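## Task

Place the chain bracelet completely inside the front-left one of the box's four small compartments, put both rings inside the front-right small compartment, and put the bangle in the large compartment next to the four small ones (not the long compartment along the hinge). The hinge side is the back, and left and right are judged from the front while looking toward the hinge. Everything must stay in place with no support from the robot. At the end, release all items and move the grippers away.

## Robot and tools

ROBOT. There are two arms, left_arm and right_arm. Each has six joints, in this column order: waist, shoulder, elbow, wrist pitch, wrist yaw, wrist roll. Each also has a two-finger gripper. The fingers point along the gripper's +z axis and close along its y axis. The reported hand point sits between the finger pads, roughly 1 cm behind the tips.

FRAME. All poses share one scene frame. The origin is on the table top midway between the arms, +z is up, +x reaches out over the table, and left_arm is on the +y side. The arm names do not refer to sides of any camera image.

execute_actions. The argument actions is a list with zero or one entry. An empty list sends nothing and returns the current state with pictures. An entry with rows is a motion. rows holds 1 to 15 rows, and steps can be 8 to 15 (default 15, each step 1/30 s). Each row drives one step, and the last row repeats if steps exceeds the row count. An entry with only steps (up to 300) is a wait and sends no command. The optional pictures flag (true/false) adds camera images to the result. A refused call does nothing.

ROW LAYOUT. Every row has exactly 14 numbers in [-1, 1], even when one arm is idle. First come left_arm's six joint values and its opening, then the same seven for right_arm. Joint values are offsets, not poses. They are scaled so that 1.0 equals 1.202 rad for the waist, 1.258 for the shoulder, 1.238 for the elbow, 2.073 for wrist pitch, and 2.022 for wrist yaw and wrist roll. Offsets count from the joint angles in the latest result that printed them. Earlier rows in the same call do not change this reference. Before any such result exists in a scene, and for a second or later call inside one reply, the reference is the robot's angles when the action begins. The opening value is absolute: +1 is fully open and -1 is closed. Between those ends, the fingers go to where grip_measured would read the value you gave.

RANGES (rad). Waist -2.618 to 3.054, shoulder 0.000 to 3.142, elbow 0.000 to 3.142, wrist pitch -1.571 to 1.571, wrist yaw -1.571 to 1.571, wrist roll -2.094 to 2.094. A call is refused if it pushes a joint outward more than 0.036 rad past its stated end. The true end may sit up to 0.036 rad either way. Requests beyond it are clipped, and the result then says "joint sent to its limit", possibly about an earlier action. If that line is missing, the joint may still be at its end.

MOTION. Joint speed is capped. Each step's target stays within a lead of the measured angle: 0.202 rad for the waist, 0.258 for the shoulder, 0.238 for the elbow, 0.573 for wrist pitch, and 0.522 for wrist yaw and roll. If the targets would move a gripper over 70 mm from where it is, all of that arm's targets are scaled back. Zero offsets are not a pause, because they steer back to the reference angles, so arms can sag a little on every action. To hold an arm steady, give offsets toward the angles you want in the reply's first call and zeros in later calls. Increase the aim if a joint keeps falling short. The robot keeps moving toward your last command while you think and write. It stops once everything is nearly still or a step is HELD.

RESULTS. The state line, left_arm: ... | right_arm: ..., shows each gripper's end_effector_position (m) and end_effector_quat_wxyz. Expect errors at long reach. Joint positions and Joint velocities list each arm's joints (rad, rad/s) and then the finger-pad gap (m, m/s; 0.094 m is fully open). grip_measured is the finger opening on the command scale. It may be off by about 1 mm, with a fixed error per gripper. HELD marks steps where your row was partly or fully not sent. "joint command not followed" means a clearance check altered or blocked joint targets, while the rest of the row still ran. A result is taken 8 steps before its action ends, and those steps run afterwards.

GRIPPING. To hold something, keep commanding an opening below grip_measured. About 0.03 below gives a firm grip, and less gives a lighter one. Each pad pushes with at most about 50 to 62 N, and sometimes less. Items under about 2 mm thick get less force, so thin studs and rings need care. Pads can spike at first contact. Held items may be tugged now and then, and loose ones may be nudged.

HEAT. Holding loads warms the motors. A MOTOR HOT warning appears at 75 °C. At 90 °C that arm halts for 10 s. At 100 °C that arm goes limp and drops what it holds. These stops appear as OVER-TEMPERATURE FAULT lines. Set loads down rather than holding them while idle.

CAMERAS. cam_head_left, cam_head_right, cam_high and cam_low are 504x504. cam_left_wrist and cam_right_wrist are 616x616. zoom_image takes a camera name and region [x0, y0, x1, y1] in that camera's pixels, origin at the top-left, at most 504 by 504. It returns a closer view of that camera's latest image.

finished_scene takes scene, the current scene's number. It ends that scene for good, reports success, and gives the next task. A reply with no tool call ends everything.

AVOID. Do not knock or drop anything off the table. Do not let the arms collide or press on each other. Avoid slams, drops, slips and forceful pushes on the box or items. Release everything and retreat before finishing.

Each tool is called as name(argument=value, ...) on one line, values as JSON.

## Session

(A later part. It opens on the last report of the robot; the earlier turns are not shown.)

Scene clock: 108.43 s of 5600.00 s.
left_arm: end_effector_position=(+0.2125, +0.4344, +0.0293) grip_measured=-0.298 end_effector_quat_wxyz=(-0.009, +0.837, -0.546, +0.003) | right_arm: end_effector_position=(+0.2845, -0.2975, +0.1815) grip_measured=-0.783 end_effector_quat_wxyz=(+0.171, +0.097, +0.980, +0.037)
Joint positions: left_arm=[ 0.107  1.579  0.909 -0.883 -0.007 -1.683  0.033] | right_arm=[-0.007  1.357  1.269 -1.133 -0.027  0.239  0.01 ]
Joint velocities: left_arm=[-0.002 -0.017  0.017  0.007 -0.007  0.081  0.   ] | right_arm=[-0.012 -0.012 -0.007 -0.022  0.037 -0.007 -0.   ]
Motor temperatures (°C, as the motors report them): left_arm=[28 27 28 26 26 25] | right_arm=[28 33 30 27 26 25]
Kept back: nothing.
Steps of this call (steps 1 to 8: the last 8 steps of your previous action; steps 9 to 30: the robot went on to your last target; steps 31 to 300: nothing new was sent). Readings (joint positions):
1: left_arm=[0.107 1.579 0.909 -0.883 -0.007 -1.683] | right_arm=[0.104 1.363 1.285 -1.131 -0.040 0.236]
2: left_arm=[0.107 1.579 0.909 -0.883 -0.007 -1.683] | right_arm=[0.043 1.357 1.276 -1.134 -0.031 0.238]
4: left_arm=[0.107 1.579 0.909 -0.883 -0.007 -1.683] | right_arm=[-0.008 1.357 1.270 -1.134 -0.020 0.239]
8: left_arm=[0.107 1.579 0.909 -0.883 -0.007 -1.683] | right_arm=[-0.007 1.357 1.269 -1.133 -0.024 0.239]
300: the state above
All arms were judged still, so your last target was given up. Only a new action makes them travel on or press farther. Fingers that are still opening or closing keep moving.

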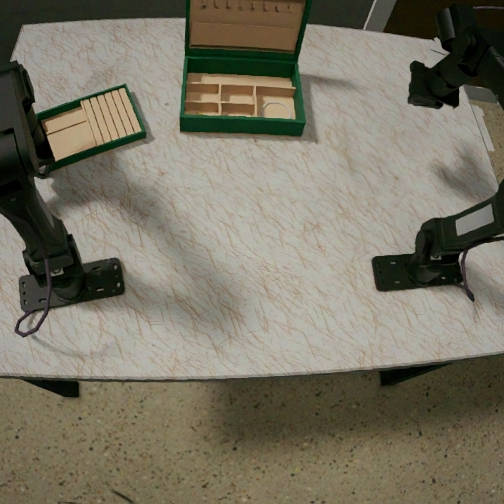

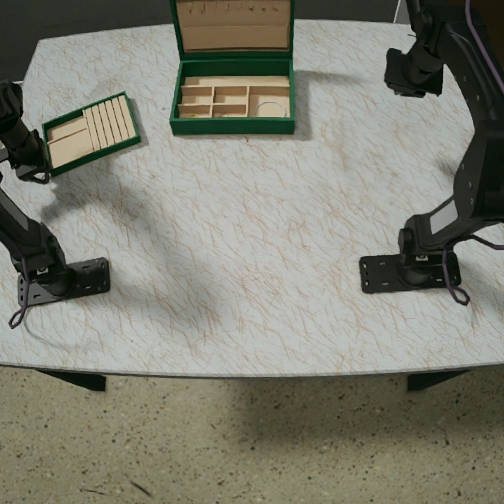

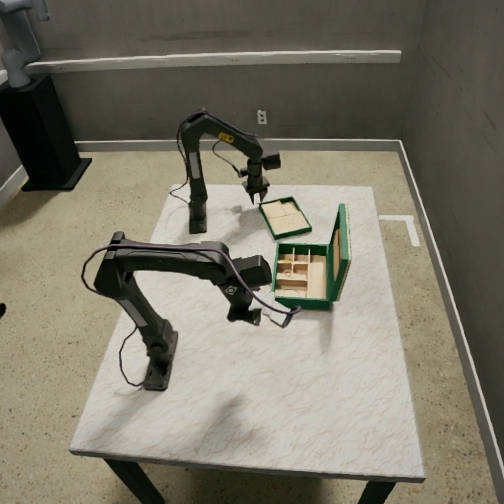

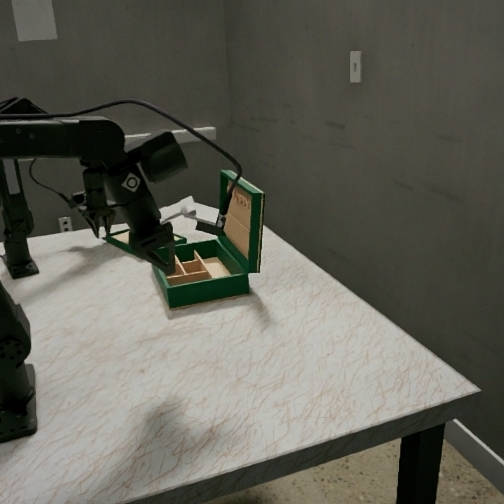

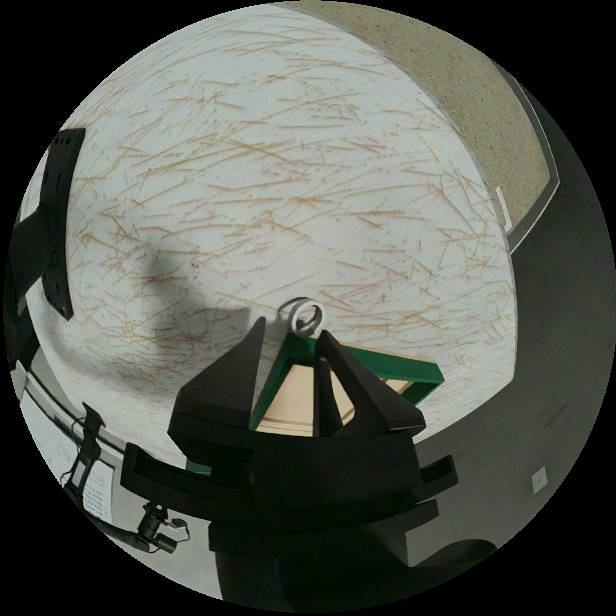

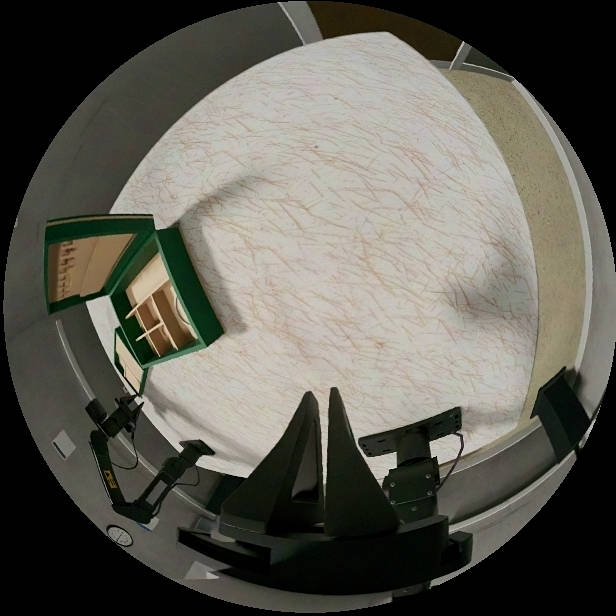

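execute_actions(actions=[{"rows":[[0,0,0,0.008,0,0,-0.2,0,0,0.01,0,0,0,-0.78],[0,0,-0.01,0.014,0,0,-0.2,0,0,0.01,0,0,0,-0.78],[0,0,-0.02,0.02,0,0,-0.2,0,0,0.01,0,0,0,-0.78],[0,0,-0.03,0.026,0,0,-0.2,0,0,0.01,0,0,0,-0.78],[0,0.005,-0.04,0.031,0,0,-0.2,0,0,0.01,0,0,0,-0.78],[0,0.01,-0.052,0.036,0,0,-0.2,0,0,0.01,0,0,0,-0.78]]}])

execute_actions(actions=[{"steps":22}], pictures=true)

zoom_image(camera="cam_left_wrist", region=[220,250,400,400])

Scene clock: 109.37 s of 5600.00 s.
left_arm: end_effector_position=(+0.2160, +0.4355, +0.0235) grip_measured=-0.202 end_effector_quat_wxyz=(-0.019, +0.837, -0.546, +0.012) | right_arm: end_effector_position=(+0.2845, -0.2975, +0.1815) grip_measured=-0.783 end_effector_quat_wxyz=(+0.171, +0.097, +0.980, +0.037)
Joint positions: left_arm=[ 0.107  1.579  0.883 -0.831 -0.007 -1.683  0.037] | right_arm=[-0.007  1.357  1.269 -1.133 -0.027  0.239  0.01 ]
Joint velocities: left_arm=[ 0.007 -0.007 -0.271  0.212  0.022  0.007  0.   ] | right_arm=[ 0.002 -0.017 -0.002  0.007 -0.066 -0.037  0.001]
Motor temperatures (°C, as the motors report them): left_arm=[28 27 28 26 26 25] | right_arm=[28 33 30 27 26 25]
Steps of this call (steps 1 to 21: nothing new was sent; steps 22 to 28: the first 7 steps of this action). Readings (joint positions):
22: left_arm=[0.107 1.579 0.909 -0.881 -0.007 -1.683] | right_arm=[-0.007 1.357 1.269 -1.133 -0.027 0.239]
23: left_arm=[0.107 1.579 0.909 -0.878 -0.007 -1.683] | right_arm=[-0.007 1.357 1.269 -1.133 -0.027 0.239]
25: left_arm=[0.107 1.579 0.907 -0.863 -0.007 -1.683] | right_arm=[-0.007 1.357 1.269 -1.133 -0.027 0.239]
28: the state above

Scene clock: 110.10 s of 5600.00 s.
left_arm: end_effector_position=(+0.2141, +0.4349, +0.0189) grip_measured=-0.202 end_effector_quat_wxyz=(-0.020, +0.837, -0.546, +0.012) | right_arm: end_effector_position=(+0.2845, -0.2975, +0.1815) grip_measured=-0.783 end_effector_quat_wxyz=(+0.171, +0.097, +0.980, +0.037)
Joint positions: left_arm=[ 0.107  1.579  0.863 -0.809 -0.007 -1.683  0.037] | right_arm=[-0.007  1.357  1.269 -1.133 -0.027  0.239  0.01 ]
Joint velocities: left_arm=[ 0.012  0.002 -0.002  0.037  0.007 -0.007 -0.001] | right_arm=[-0.007 -0.022  0.022 -0.022  0.007 -0.022  0.   ]
Motor temperatures (°C, as the motors report them): left_arm=[28 27 27 26 26 25] | right_arm=[28 32 30 27 26 25]
Kept back: nothing.
Steps of this call (steps 1 to 8: the last 8 steps of your previous action; steps 9 to 22: the robot went on to your last target). Readings (joint positions):
1: left_arm=[0.107 1.579 0.874 -0.826 -0.007 -1.683] | right_arm=[-0.007 1.357 1.269 -1.133 -0.027 0.239]
2: left_arm=[0.107 1.579 0.868 -0.825 -0.007 -1.683] | right_arm=[-0.007 1.357 1.269 -1.133 -0.027 0.239]
4: left_arm=[0.107 1.579 0.863 -0.823 -0.007 -1.683] | right_arm=[-0.007 1.357 1.269 -1.133 -0.027 0.239]
8: left_arm=[0.107 1.579 0.863 -0.815 -0.007 -1.683] | right_arm=[-0.007 1.357 1.269 -1.133 -0.027 0.239]
22: the state above

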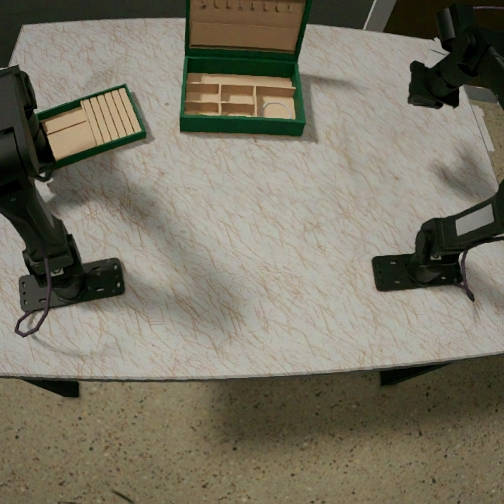

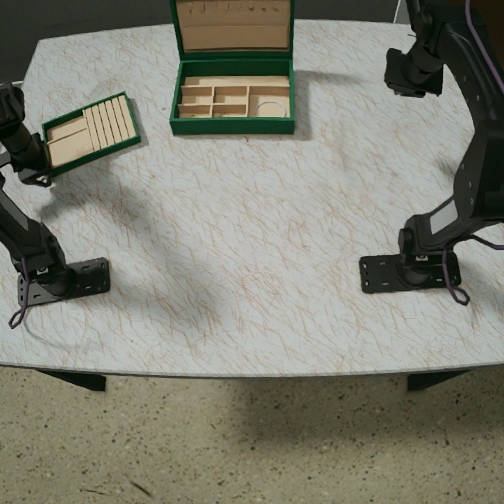

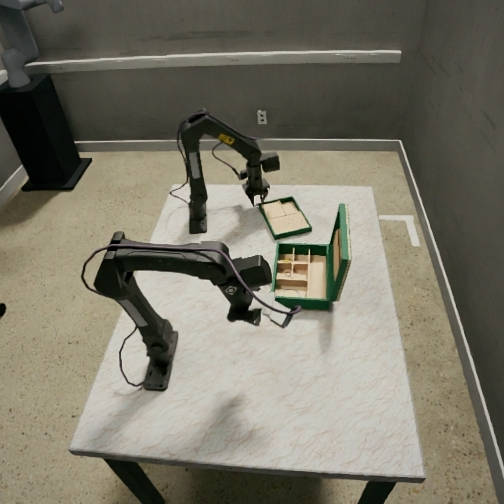

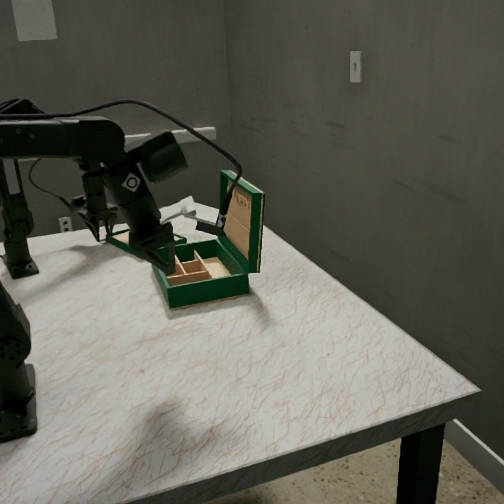

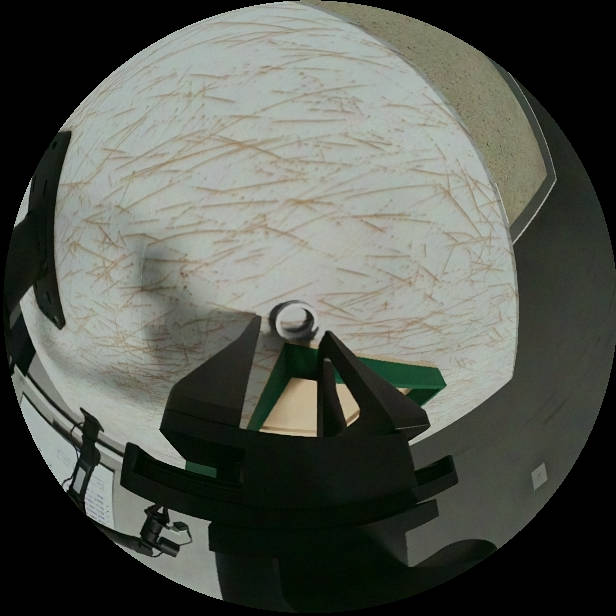

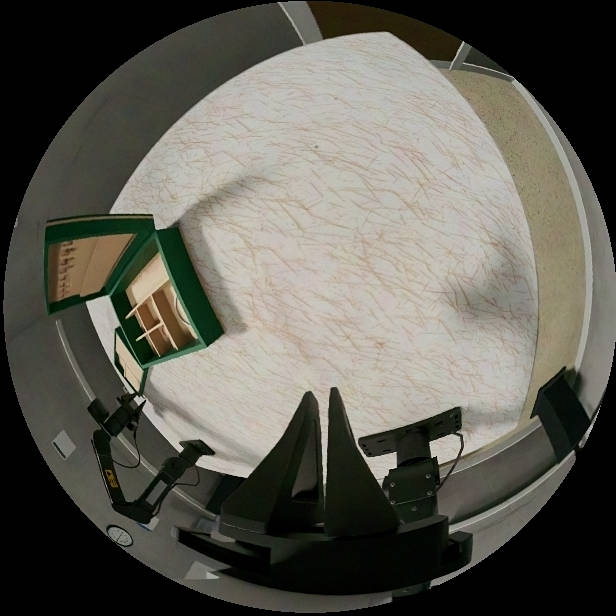

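Region (220, 250, 400, 400) of cam_left_wrist's 616x616 image, scaled by 2.800, with more detail than that image has.

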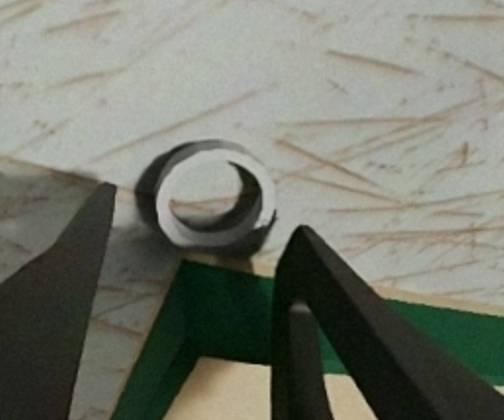

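execute_actions(actions=[{"rows":[[0,0,-0.015,0.004,0,0,-0.2,0,0,0.01,0,0,0,-0.78],[0,0,-0.028,0.008,0,0,-0.25,0,0,0.01,0,0,0,-0.78],[0,0,-0.028,0.008,0,0,-0.3,0,0,0.01,0,0,0,-0.78],[0,0,-0.028,0.008,0,0,-0.35,0,0,0.01,0,0,0,-0.78],[0,0,-0.028,0.008,0,0,-0.4,0,0,0.01,0,0,0,-0.78],[0,0,-0.028,0.008,0,0,-0.44,0,0,0.01,0,0,0,-0.78],[0,0,-0.028,0.008,0,0,-0.48,0,0,0.01,0,0,0,-0.78],[0,0,-0.028,0.008,0,0,-0.51,0,0,0.01,0,0,0,-0.78],[0,0,-0.028,0.008,0,0,-0.54,0,0,0.01,0,0,0,-0.78],[0,0,-0.028,0.008,0,0,-0.56,0,0,0.01,0,0,0,-0.78],[0,0,-0.028,0.008,0,0,-0.58,0,0,0.01,0,0,0,-0.78]]}])

execute_actions(actions=[{"steps":22}], pictures=true)

zoom_image(camera="cam_left_wrist", region=[220,250,400,400])

Scene clock: 111.03 s of 5600.00 s.
left_arm: end_effector_position=(+0.2139, +0.4349, +0.0164) grip_measured=-0.461 end_effector_quat_wxyz=(-0.022, +0.837, -0.546, +0.014) | right_arm: end_effector_position=(+0.2845, -0.2975, +0.1815) grip_measured=-0.783 end_effector_quat_wxyz=(+0.171, +0.097, +0.980, +0.037)
Joint positions: left_arm=[ 0.107  1.579  0.851 -0.793 -0.007 -1.683  0.025] | right_arm=[-0.007  1.357  1.269 -1.133 -0.027  0.239  0.01 ]
Joint velocities: left_arm=[ 0.002 -0.002  0.012  0.081  0.037 -0.007 -0.035] | right_arm=[ 0.002 -0.012  0.017  0.095  0.022  0.007 -0.   ]
Motor temperatures (°C, as the motors report them): left_arm=[28 27 27 26 26 25] | right_arm=[28 32 30 27 26 25]
Steps of this call (steps 1 to 15: the robot went on to your last target; steps 16 to 21: nothing new was sent; steps 22 to 28: the first 7 steps of this action). Readings (joint positions):
22: left_arm=[0.107 1.579 0.863 -0.808 -0.007 -1.683] | right_arm=[-0.007 1.357 1.269 -1.133 -0.027 0.239]
23: left_arm=[0.107 1.579 0.861 -0.804 -0.007 -1.683] | right_arm=[-0.007 1.357 1.269 -1.133 -0.027 0.239]
25: left_arm=[0.107 1.579 0.856 -0.797 -0.007 -1.683] | right_arm=[-0.007 1.357 1.269 -1.133 -0.027 0.239]
28: the state above

Scene clock: 111.77 s of 5600.00 s.
left_arm: end_effector_position=(+0.2148, +0.4352, +0.0165) grip_measured=-0.572 end_effector_quat_wxyz=(-0.023, +0.837, -0.546, +0.015) | right_arm: end_effector_position=(+0.2845, -0.2975, +0.1815) grip_measured=-0.783 end_effector_quat_wxyz=(+0.171, +0.097, +0.980, +0.037)
Joint positions: left_arm=[ 0.107  1.579  0.851 -0.789 -0.007 -1.683  0.02 ] | right_arm=[-0.007  1.357  1.269 -1.133 -0.027  0.239  0.01 ]
Joint velocities: left_arm=[-0.017 -0.007 -0.007  0.037 -0.007 -0.022  0.   ] | right_arm=[ 0.002  0.007 -0.012 -0.037 -0.007 -0.066  0.001]
Motor temperatures (°C, as the motors report them): left_arm=[28 27 27 26 26 25] | right_arm=[28 32 30 27 26 25]
Kept back: nothing.
Steps of this call (steps 1 to 8: the last 8 steps of your previous action; steps 9 to 15: the robot went on to your last target; steps 16 to 22: nothing new was sent). Readings (joint positions):
1: left_arm=[0.107 1.579 0.851 -0.792 -0.007 -1.683] | right_arm=[-0.007 1.357 1.269 -1.133 -0.027 0.239]
2: left_arm=[0.107 1.579 0.851 -0.791 -0.007 -1.683] | right_arm=[-0.007 1.357 1.269 -1.133 -0.027 0.239]
4: left_arm=[0.107 1.579 0.851 -0.790 -0.007 -1.683] | right_arm=[-0.007 1.357 1.269 -1.133 -0.027 0.239]
8: left_arm=[0.107 1.579 0.851 -0.789 -0.007 -1.683] | right_arm=[-0.007 1.357 1.269 -1.133 -0.027 0.239]
22: the state above
All arms were judged still, so your last target was given up. Only a new action makes them travel on or press farther. Fingers that are still opening or closing keep moving.

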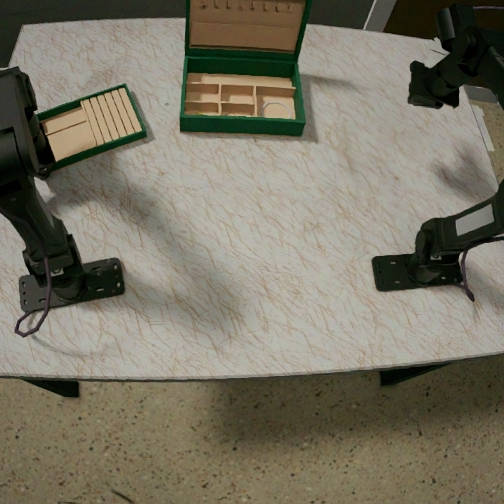

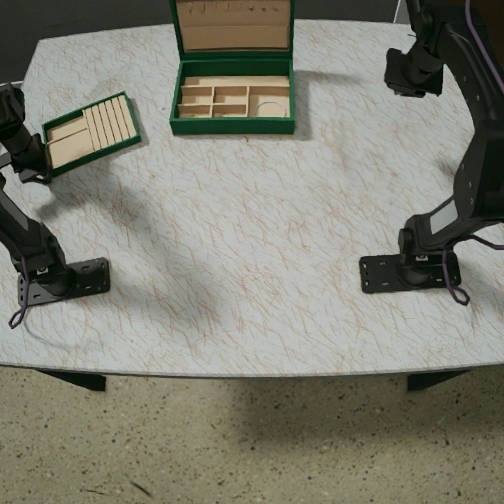

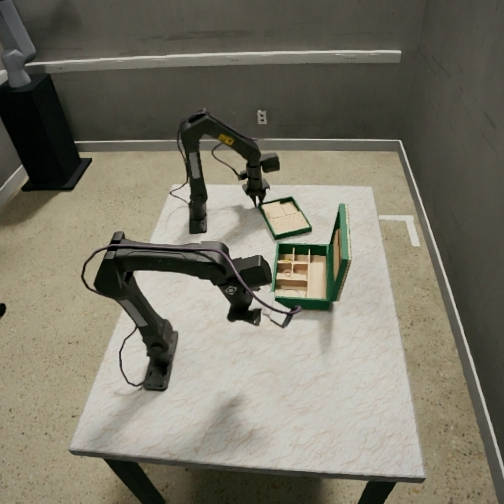

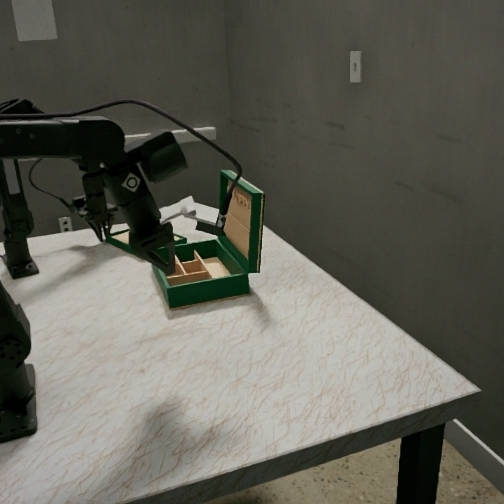

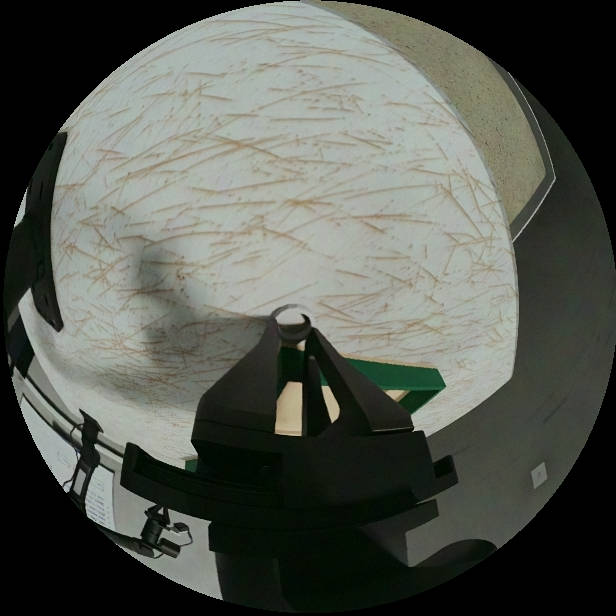

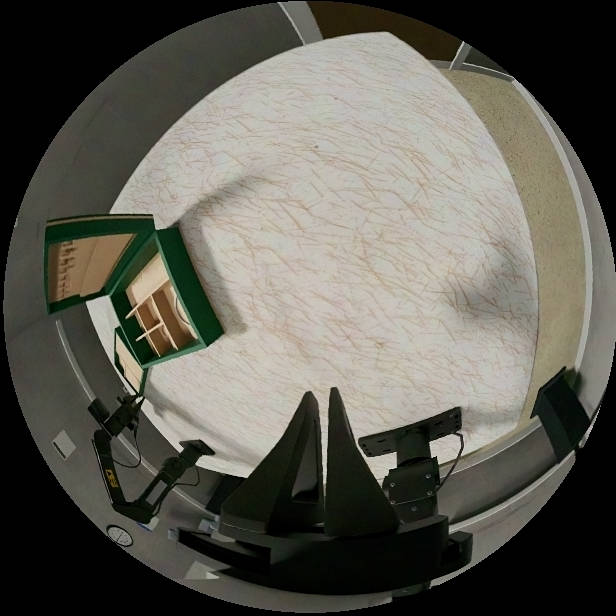

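Region (220, 250, 400, 400) of cam_left_wrist's 616x616 image, scaled by 2.800, with more detail than that image has.

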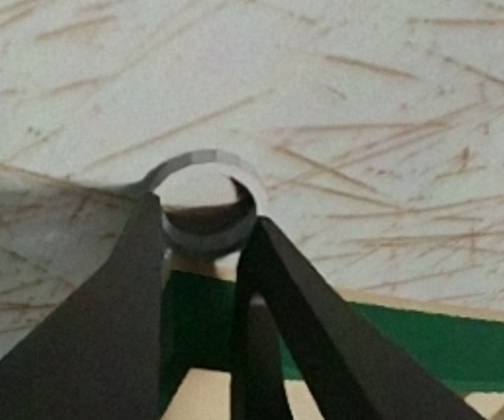

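execute_actions(actions=[{"rows":[[0,0,0,0,0,0,-0.59,0,0,0.01,0,0,0,-0.78],[0,0,0,0,0,0,-0.6,0,0,0.01,0,0,0,-0.78],[0,0,0,0,0,0,-0.61,0,0,0.01,0,0,0,-0.78],[0,0,0,0,0,0,-0.61,0,0,0.01,0,0,0,-0.78],[0,0,0,0,0,0,-0.61,0,0,0.01,0,0,0,-0.78],[0,0,0.015,-0.005,0,0,-0.61,0,0,0.01,0,0,0,-0.78],[0,0,0.03,-0.015,0,0,-0.61,0,0,0.01,0,0,0,-0.78],[0,0,0.045,-0.025,0,0,-0.61,0,0,0.01,0,0,0,-0.78],[0,0,0.06,-0.035,0,0,-0.61,0,0,0.01,0,0,0,-0.78],[0,0,0.08,-0.045,0,0,-0.61,0,0,0.01,0,0,0,-0.78],[0,0,0.1,-0.06,0,0,-0.61,0,0,0.01,0,0,0,-0.78]]}])

execute_actions(actions=[{"steps":20}], pictures=true)

zoom_image(camera="cam_left_wrist", region=[220,250,400,400])

Scene clock: 112.57 s of 5600.00 s.
left_arm: end_effector_position=(+0.2155, +0.4354, +0.0170) grip_measured=-0.608 end_effector_quat_wxyz=(-0.024, +0.837, -0.546, +0.015) | right_arm: end_effector_position=(+0.2845, -0.2975, +0.1815) grip_measured=-0.783 end_effector_quat_wxyz=(+0.171, +0.097, +0.980, +0.037)
Joint positions: left_arm=[ 0.107  1.579  0.854 -0.79  -0.007 -1.683  0.018] | right_arm=[-0.007  1.357  1.269 -1.133 -0.027  0.239  0.01 ]
Joint velocities: left_arm=[ 0.012 -0.002  0.11  -0.11   0.022  0.007 -0.   ] | right_arm=[-0.012 -0.002 -0.002 -0.007  0.022 -0.051 -0.001]
Motor temperatures (°C, as the motors report them): left_arm=[28 27 27 26 26 25] | right_arm=[28 32 30 27 26 25]
Steps of this call (steps 1 to 17: nothing new was sent; steps 18 to 24: the first 7 steps of this action). Readings (joint positions):
18: left_arm=[0.107 1.579 0.851 -0.789 -0.007 -1.683] | right_arm=[-0.007 1.357 1.269 -1.133 -0.027 0.239]
19: left_arm=[0.107 1.579 0.851 -0.788 -0.007 -1.683] | right_arm=[-0.007 1.357 1.269 -1.133 -0.027 0.239]
21: left_arm=[0.107 1.579 0.851 -0.787 -0.007 -1.683] | right_arm=[-0.007 1.357 1.269 -1.133 -0.027 0.239]
24: the state above

Scene clock: 113.23 s of 5600.00 s.
left_arm: end_effector_position=(+0.2276, +0.4391, +0.0416) grip_measured=-0.608 end_effector_quat_wxyz=(-0.026, +0.837, -0.546, +0.017) | right_arm: end_effector_position=(+0.2845, -0.2975, +0.1815) grip_measured=-0.783 end_effector_quat_wxyz=(+0.171, +0.097, +0.980, +0.037)
Joint positions: left_arm=[ 0.107  1.579  0.961 -0.891 -0.007 -1.683  0.018] | right_arm=[-0.007  1.357  1.269 -1.133 -0.027  0.239  0.01 ]
Joint velocities: left_arm=[-0.007 -0.012  0.017 -0.081 -0.051 -0.066  0.001] | right_arm=[-0.017  0.007  0.002  0.037  0.022 -0.022 -0.001]
Motor temperatures (°C, as the motors report them): left_arm=[28 27 27 26 26 25] | right_arm=[28 32 30 27 26 25]
Kept back: nothing.
Steps of this call (steps 1 to 8: the last 8 steps of your previous action; steps 9 to 20: the robot went on to your last target). Readings (joint positions):
1: left_arm=[0.107 1.579 0.860 -0.798 -0.007 -1.683] | right_arm=[-0.007 1.357 1.269 -1.133 -0.027 0.239]
2: left_arm=[0.107 1.579 0.871 -0.810 -0.007 -1.683] | right_arm=[-0.007 1.357 1.269 -1.133 -0.027 0.239]
4: left_arm=[0.107 1.579 0.907 -0.840 -0.007 -1.683] | right_arm=[-0.007 1.357 1.269 -1.133 -0.027 0.239]
8: left_arm=[0.107 1.579 0.959 -0.860 -0.007 -1.683] | right_arm=[-0.007 1.357 1.269 -1.133 -0.027 0.239]
20: the state above

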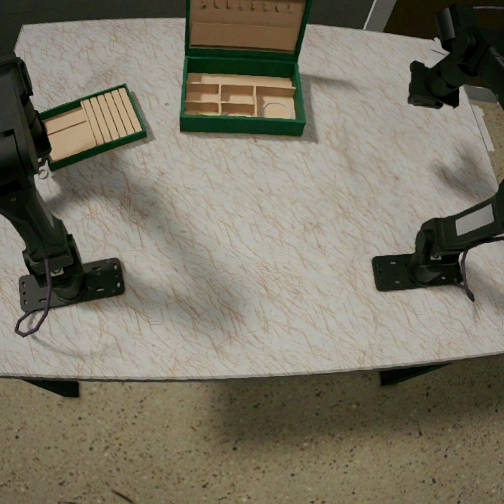

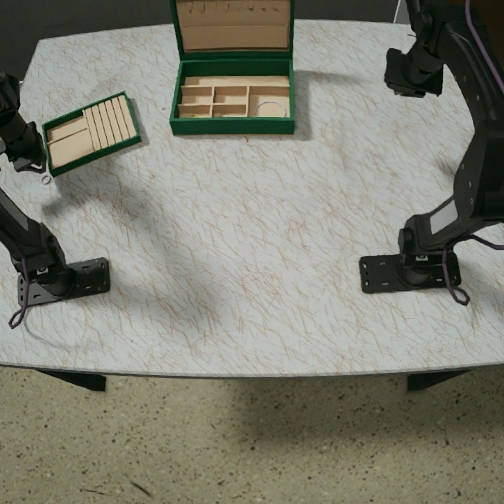

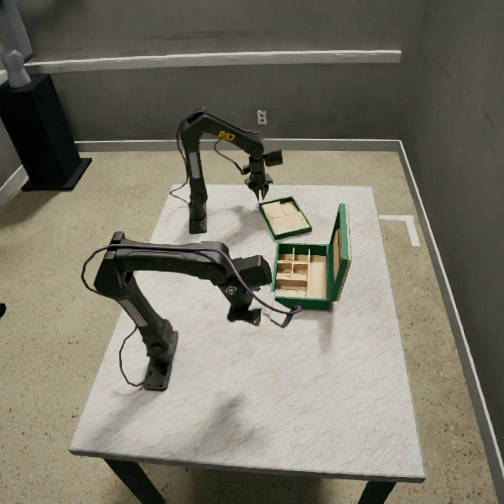

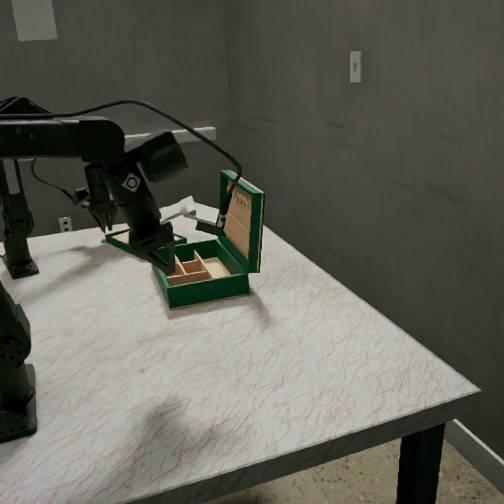

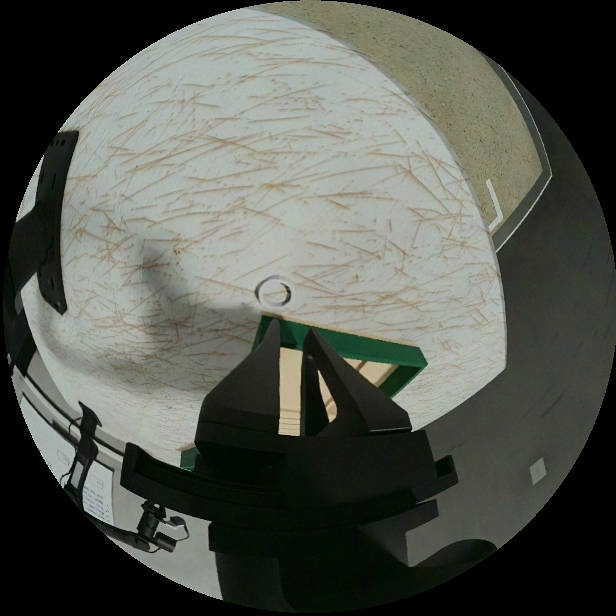

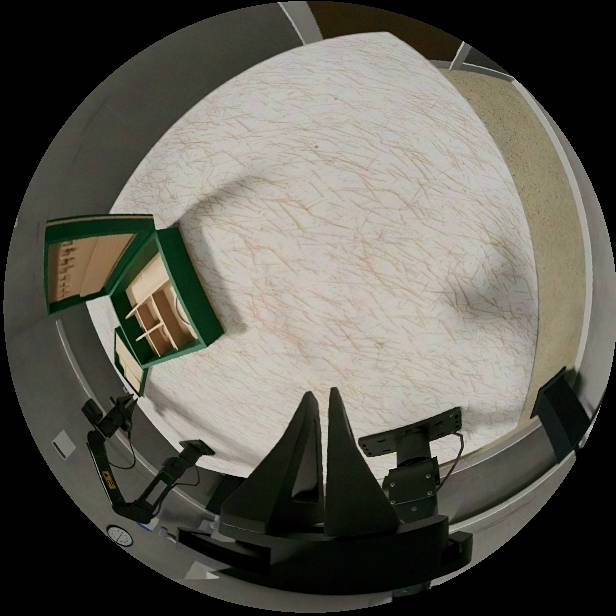

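Region (220, 250, 400, 400) of cam_left_wrist's 616x616 image, scaled by 2.800, with more detail than that image has.

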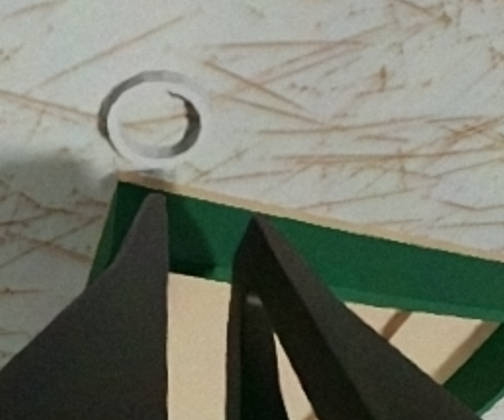

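execute_actions(actions=[])

Scene clock: 114.57 s of 5600.00 s.
left_arm: end_effector_position=(+0.2270, +0.4390, +0.0415) grip_measured=-0.608 end_effector_quat_wxyz=(-0.025, +0.837, -0.546, +0.016) | right_arm: end_effector_position=(+0.2845, -0.2975, +0.1815) grip_measured=-0.783 end_effector_quat_wxyz=(+0.171, +0.097, +0.980, +0.037)
Joint positions: left_arm=[ 0.107  1.579  0.961 -0.893 -0.007 -1.683  0.018] | right_arm=[-0.007  1.357  1.269 -1.133 -0.027  0.239  0.01 ]
Joint velocities: left_arm=[ 0.017  0.007  0.012 -0.037  0.007  0.007  0.   ] | right_arm=[-0.002 -0.007 -0.017  0.007  0.037 -0.022 -0.001]
Motor temperatures (°C, as the motors report them): left_arm=[28 27 28 26 26 25] | right_arm=[28 32 30 27 26 25]
Kept back: nothing.
Steps of this call (steps 1 to 15: the robot went on to your last target; steps 16 to 40: nothing new was sent). Readings (joint positions):
1: left_arm=[0.107 1.579 0.961 -0.892 -0.007 -1.683] | right_arm=[-0.007 1.357 1.269 -1.133 -0.027 0.239]
2: left_arm=[0.107 1.579 0.961 -0.892 -0.007 -1.683] | right_arm=[-0.007 1.357 1.269 -1.133 -0.027 0.239]
4: left_arm=[0.107 1.579 0.961 -0.892 -0.007 -1.683] | right_arm=[-0.007 1.357 1.269 -1.133 -0.027 0.239]
8: left_arm=[0.107 1.579 0.961 -0.893 -0.007 -1.683] | right_arm=[-0.007 1.357 1.269 -1.133 -0.027 0.239]
40: the state above
All arms were judged still, so your last target was given up. Only a new action makes them travel on or press farther. Fingers that are still opening or closing keep moving.

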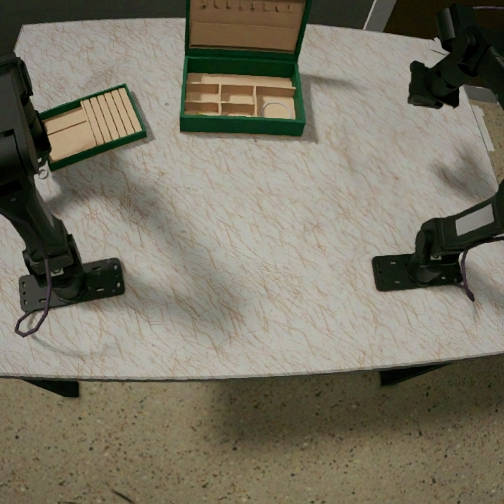

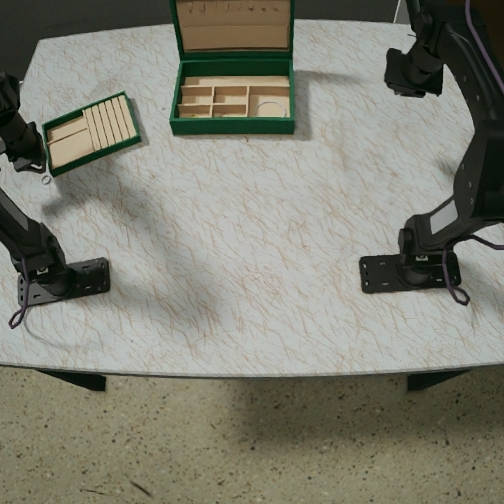

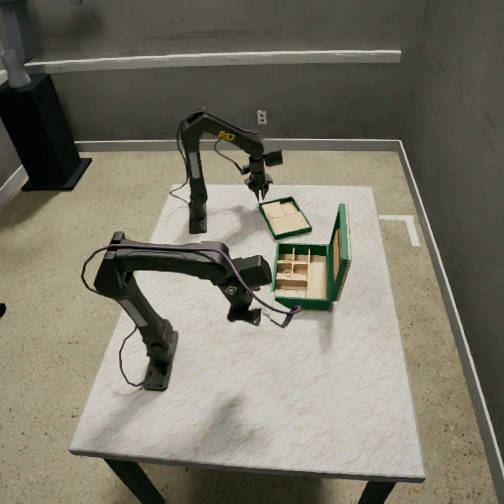

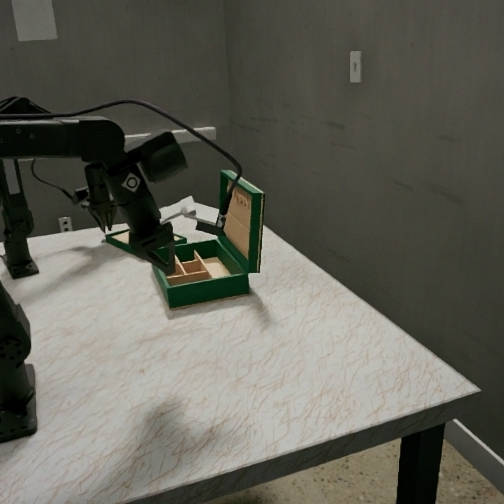

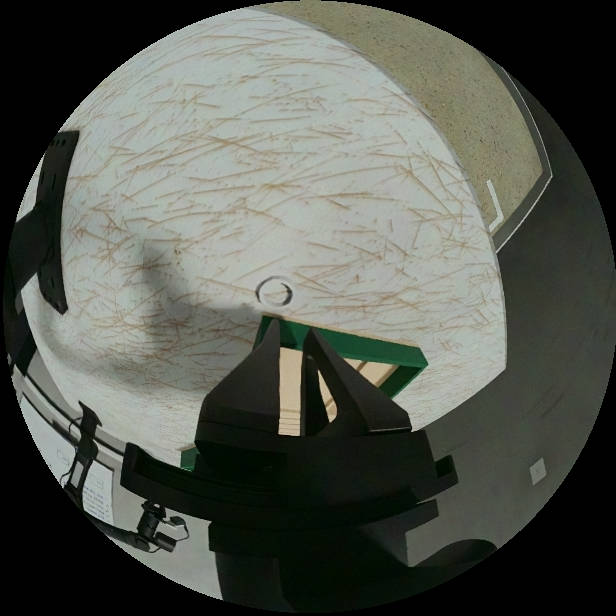

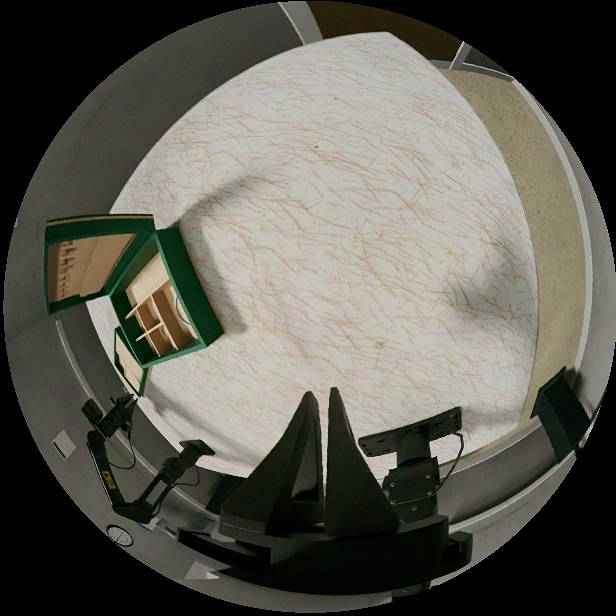

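execute_actions(actions=[{"rows":[[0.01,0,-0.01,0,0,0,-0.4,0,0,0.01,0,0,0,-0.78],[0.02,0,-0.03,0.01,0,0,-0.2,0,0,0.01,0,0,0,-0.78],[0.022,0,-0.05,0.025,0,0,-0.2,0,0,0.01,0,0,0,-0.78],[0.022,0,-0.07,0.035,0,0,-0.2,0,0,0.01,0,0,0,-0.78],[0.022,0,-0.09,0.048,0,0,-0.2,0,0,0.01,0,0,0,-0.78]],"steps":15}])

execute_actions(actions=[{"steps":15}], pictures=true)

Scene clock: 115.33 s of 5600.00 s.
left_arm: end_effector_position=(+0.2148, +0.4404, +0.0230) grip_measured=-0.202 end_effector_quat_wxyz=(-0.020, +0.843, -0.538, +0.013) | right_arm: end_effector_position=(+0.2845, -0.2975, +0.1815) grip_measured=-0.783 end_effector_quat_wxyz=(+0.171, +0.097, +0.980, +0.037)
Joint positions: left_arm=[ 0.127  1.579  0.881 -0.826 -0.006 -1.683  0.037] | right_arm=[-0.007  1.357  1.269 -1.133 -0.027  0.239  0.01 ]
Joint velocities: left_arm=[ 0.022 -0.002 -0.432  0.022  0.037 -0.051  0.   ] | right_arm=[ 0.002  0.012  0.022  0.081 -0.051 -0.037  0.001]
Motor temperatures (°C, as the motors report them): left_arm=[28 27 28 26 26 25] | right_arm=[28 32 30 27 26 25]
Steps of this call (steps 1 to 16: nothing new was sent; steps 17 to 23: the first 7 steps of this action). Readings (joint positions):
17: left_arm=[0.107 1.579 0.961 -0.893 -0.007 -1.683] | right_arm=[-0.007 1.357 1.269 -1.133 -0.027 0.239]
18: left_arm=[0.109 1.579 0.958 -0.889 -0.006 -1.683] | right_arm=[-0.007 1.357 1.269 -1.133 -0.027 0.239]
20: left_arm=[0.118 1.579 0.937 -0.861 -0.006 -1.683] | right_arm=[-0.007 1.357 1.269 -1.133 -0.027 0.239]
23: the state above

Scene clock: 115.83 s of 5600.00 s.
left_arm: end_effector_position=(+0.2155, +0.4407, +0.0189) grip_measured=-0.202 end_effector_quat_wxyz=(-0.025, +0.843, -0.538, +0.016) | right_arm: end_effector_position=(+0.2845, -0.2975, +0.1815) grip_measured=-0.783 end_effector_quat_wxyz=(+0.171, +0.097, +0.980, +0.037)
Joint positions: left_arm=[ 0.127  1.579  0.862 -0.795 -0.006 -1.683  0.037] | right_arm=[-0.007  1.357  1.269 -1.133 -0.027  0.239  0.01 ]
Joint velocities: left_arm=[-0.027  0.012  0.017  0.037 -0.037  0.051  0.001] | right_arm=[ 0.007  0.002  0.007  0.022 -0.066  0.007  0.   ]
Motor temperatures (°C, as the motors report them): left_arm=[28 27 28 26 26 25] | right_arm=[28 32 30 27 26 25]
Kept back: nothing.
Steps of this call (steps 1 to 8: the last 8 steps of your previous action; steps 9 to 15: the robot went on to your last target). Readings (joint positions):
1: left_arm=[0.127 1.579 0.870 -0.824 -0.006 -1.683] | right_arm=[-0.007 1.357 1.269 -1.133 -0.027 0.239]
2: left_arm=[0.127 1.579 0.864 -0.824 -0.006 -1.683] | right_arm=[-0.007 1.357 1.269 -1.133 -0.027 0.239]
4: left_arm=[0.127 1.579 0.862 -0.818 -0.006 -1.683] | right_arm=[-0.007 1.357 1.269 -1.133 -0.027 0.239]
8: left_arm=[0.127 1.579 0.862 -0.802 -0.006 -1.683] | right_arm=[-0.007 1.357 1.269 -1.133 -0.027 0.239]
15: the state above

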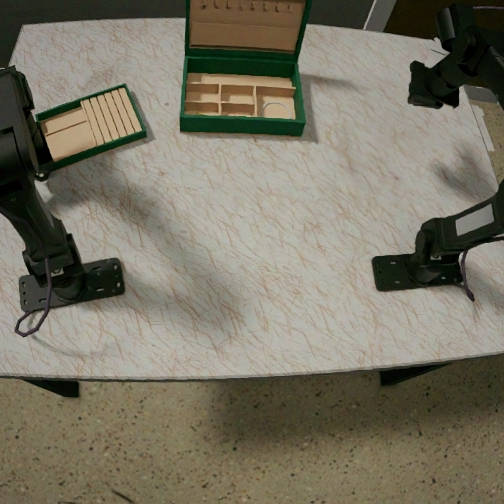

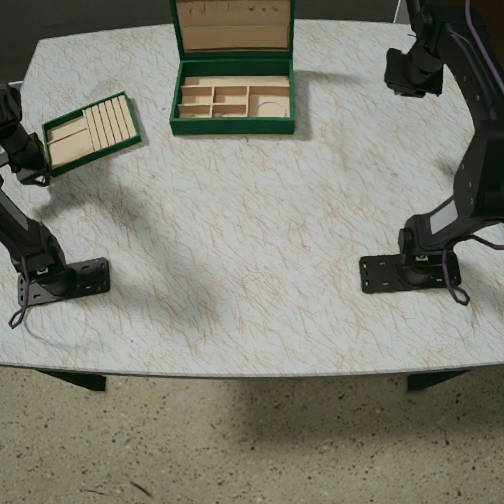

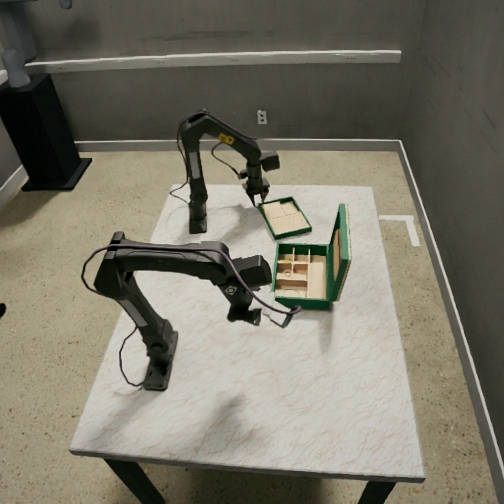

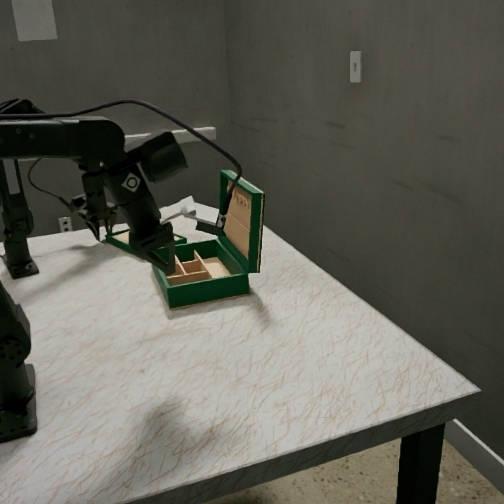

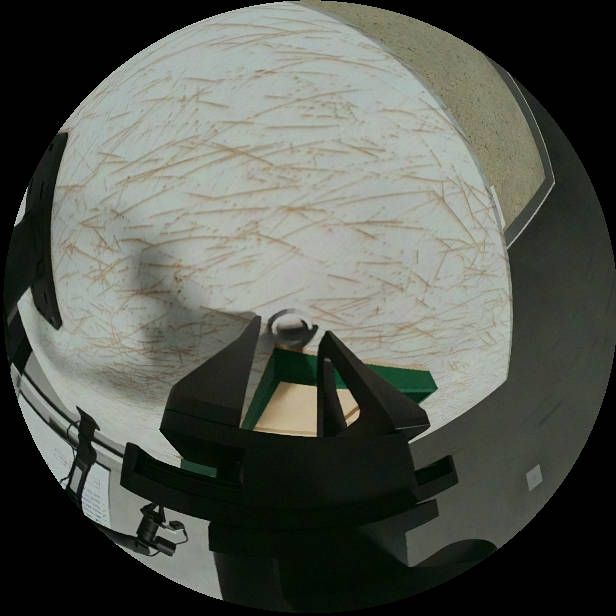

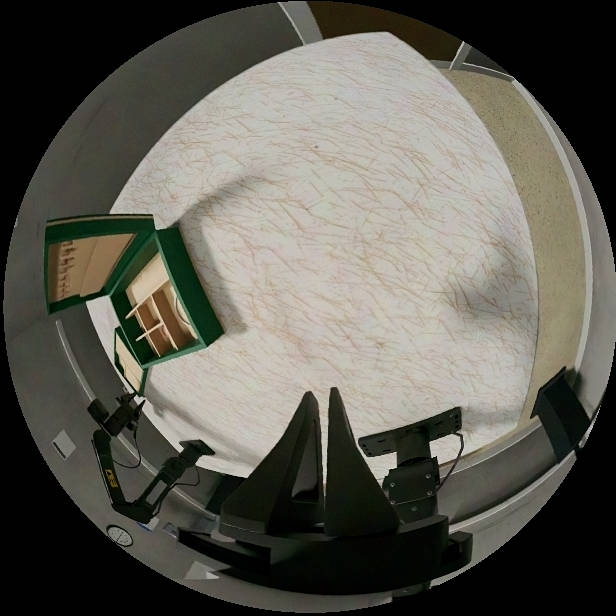

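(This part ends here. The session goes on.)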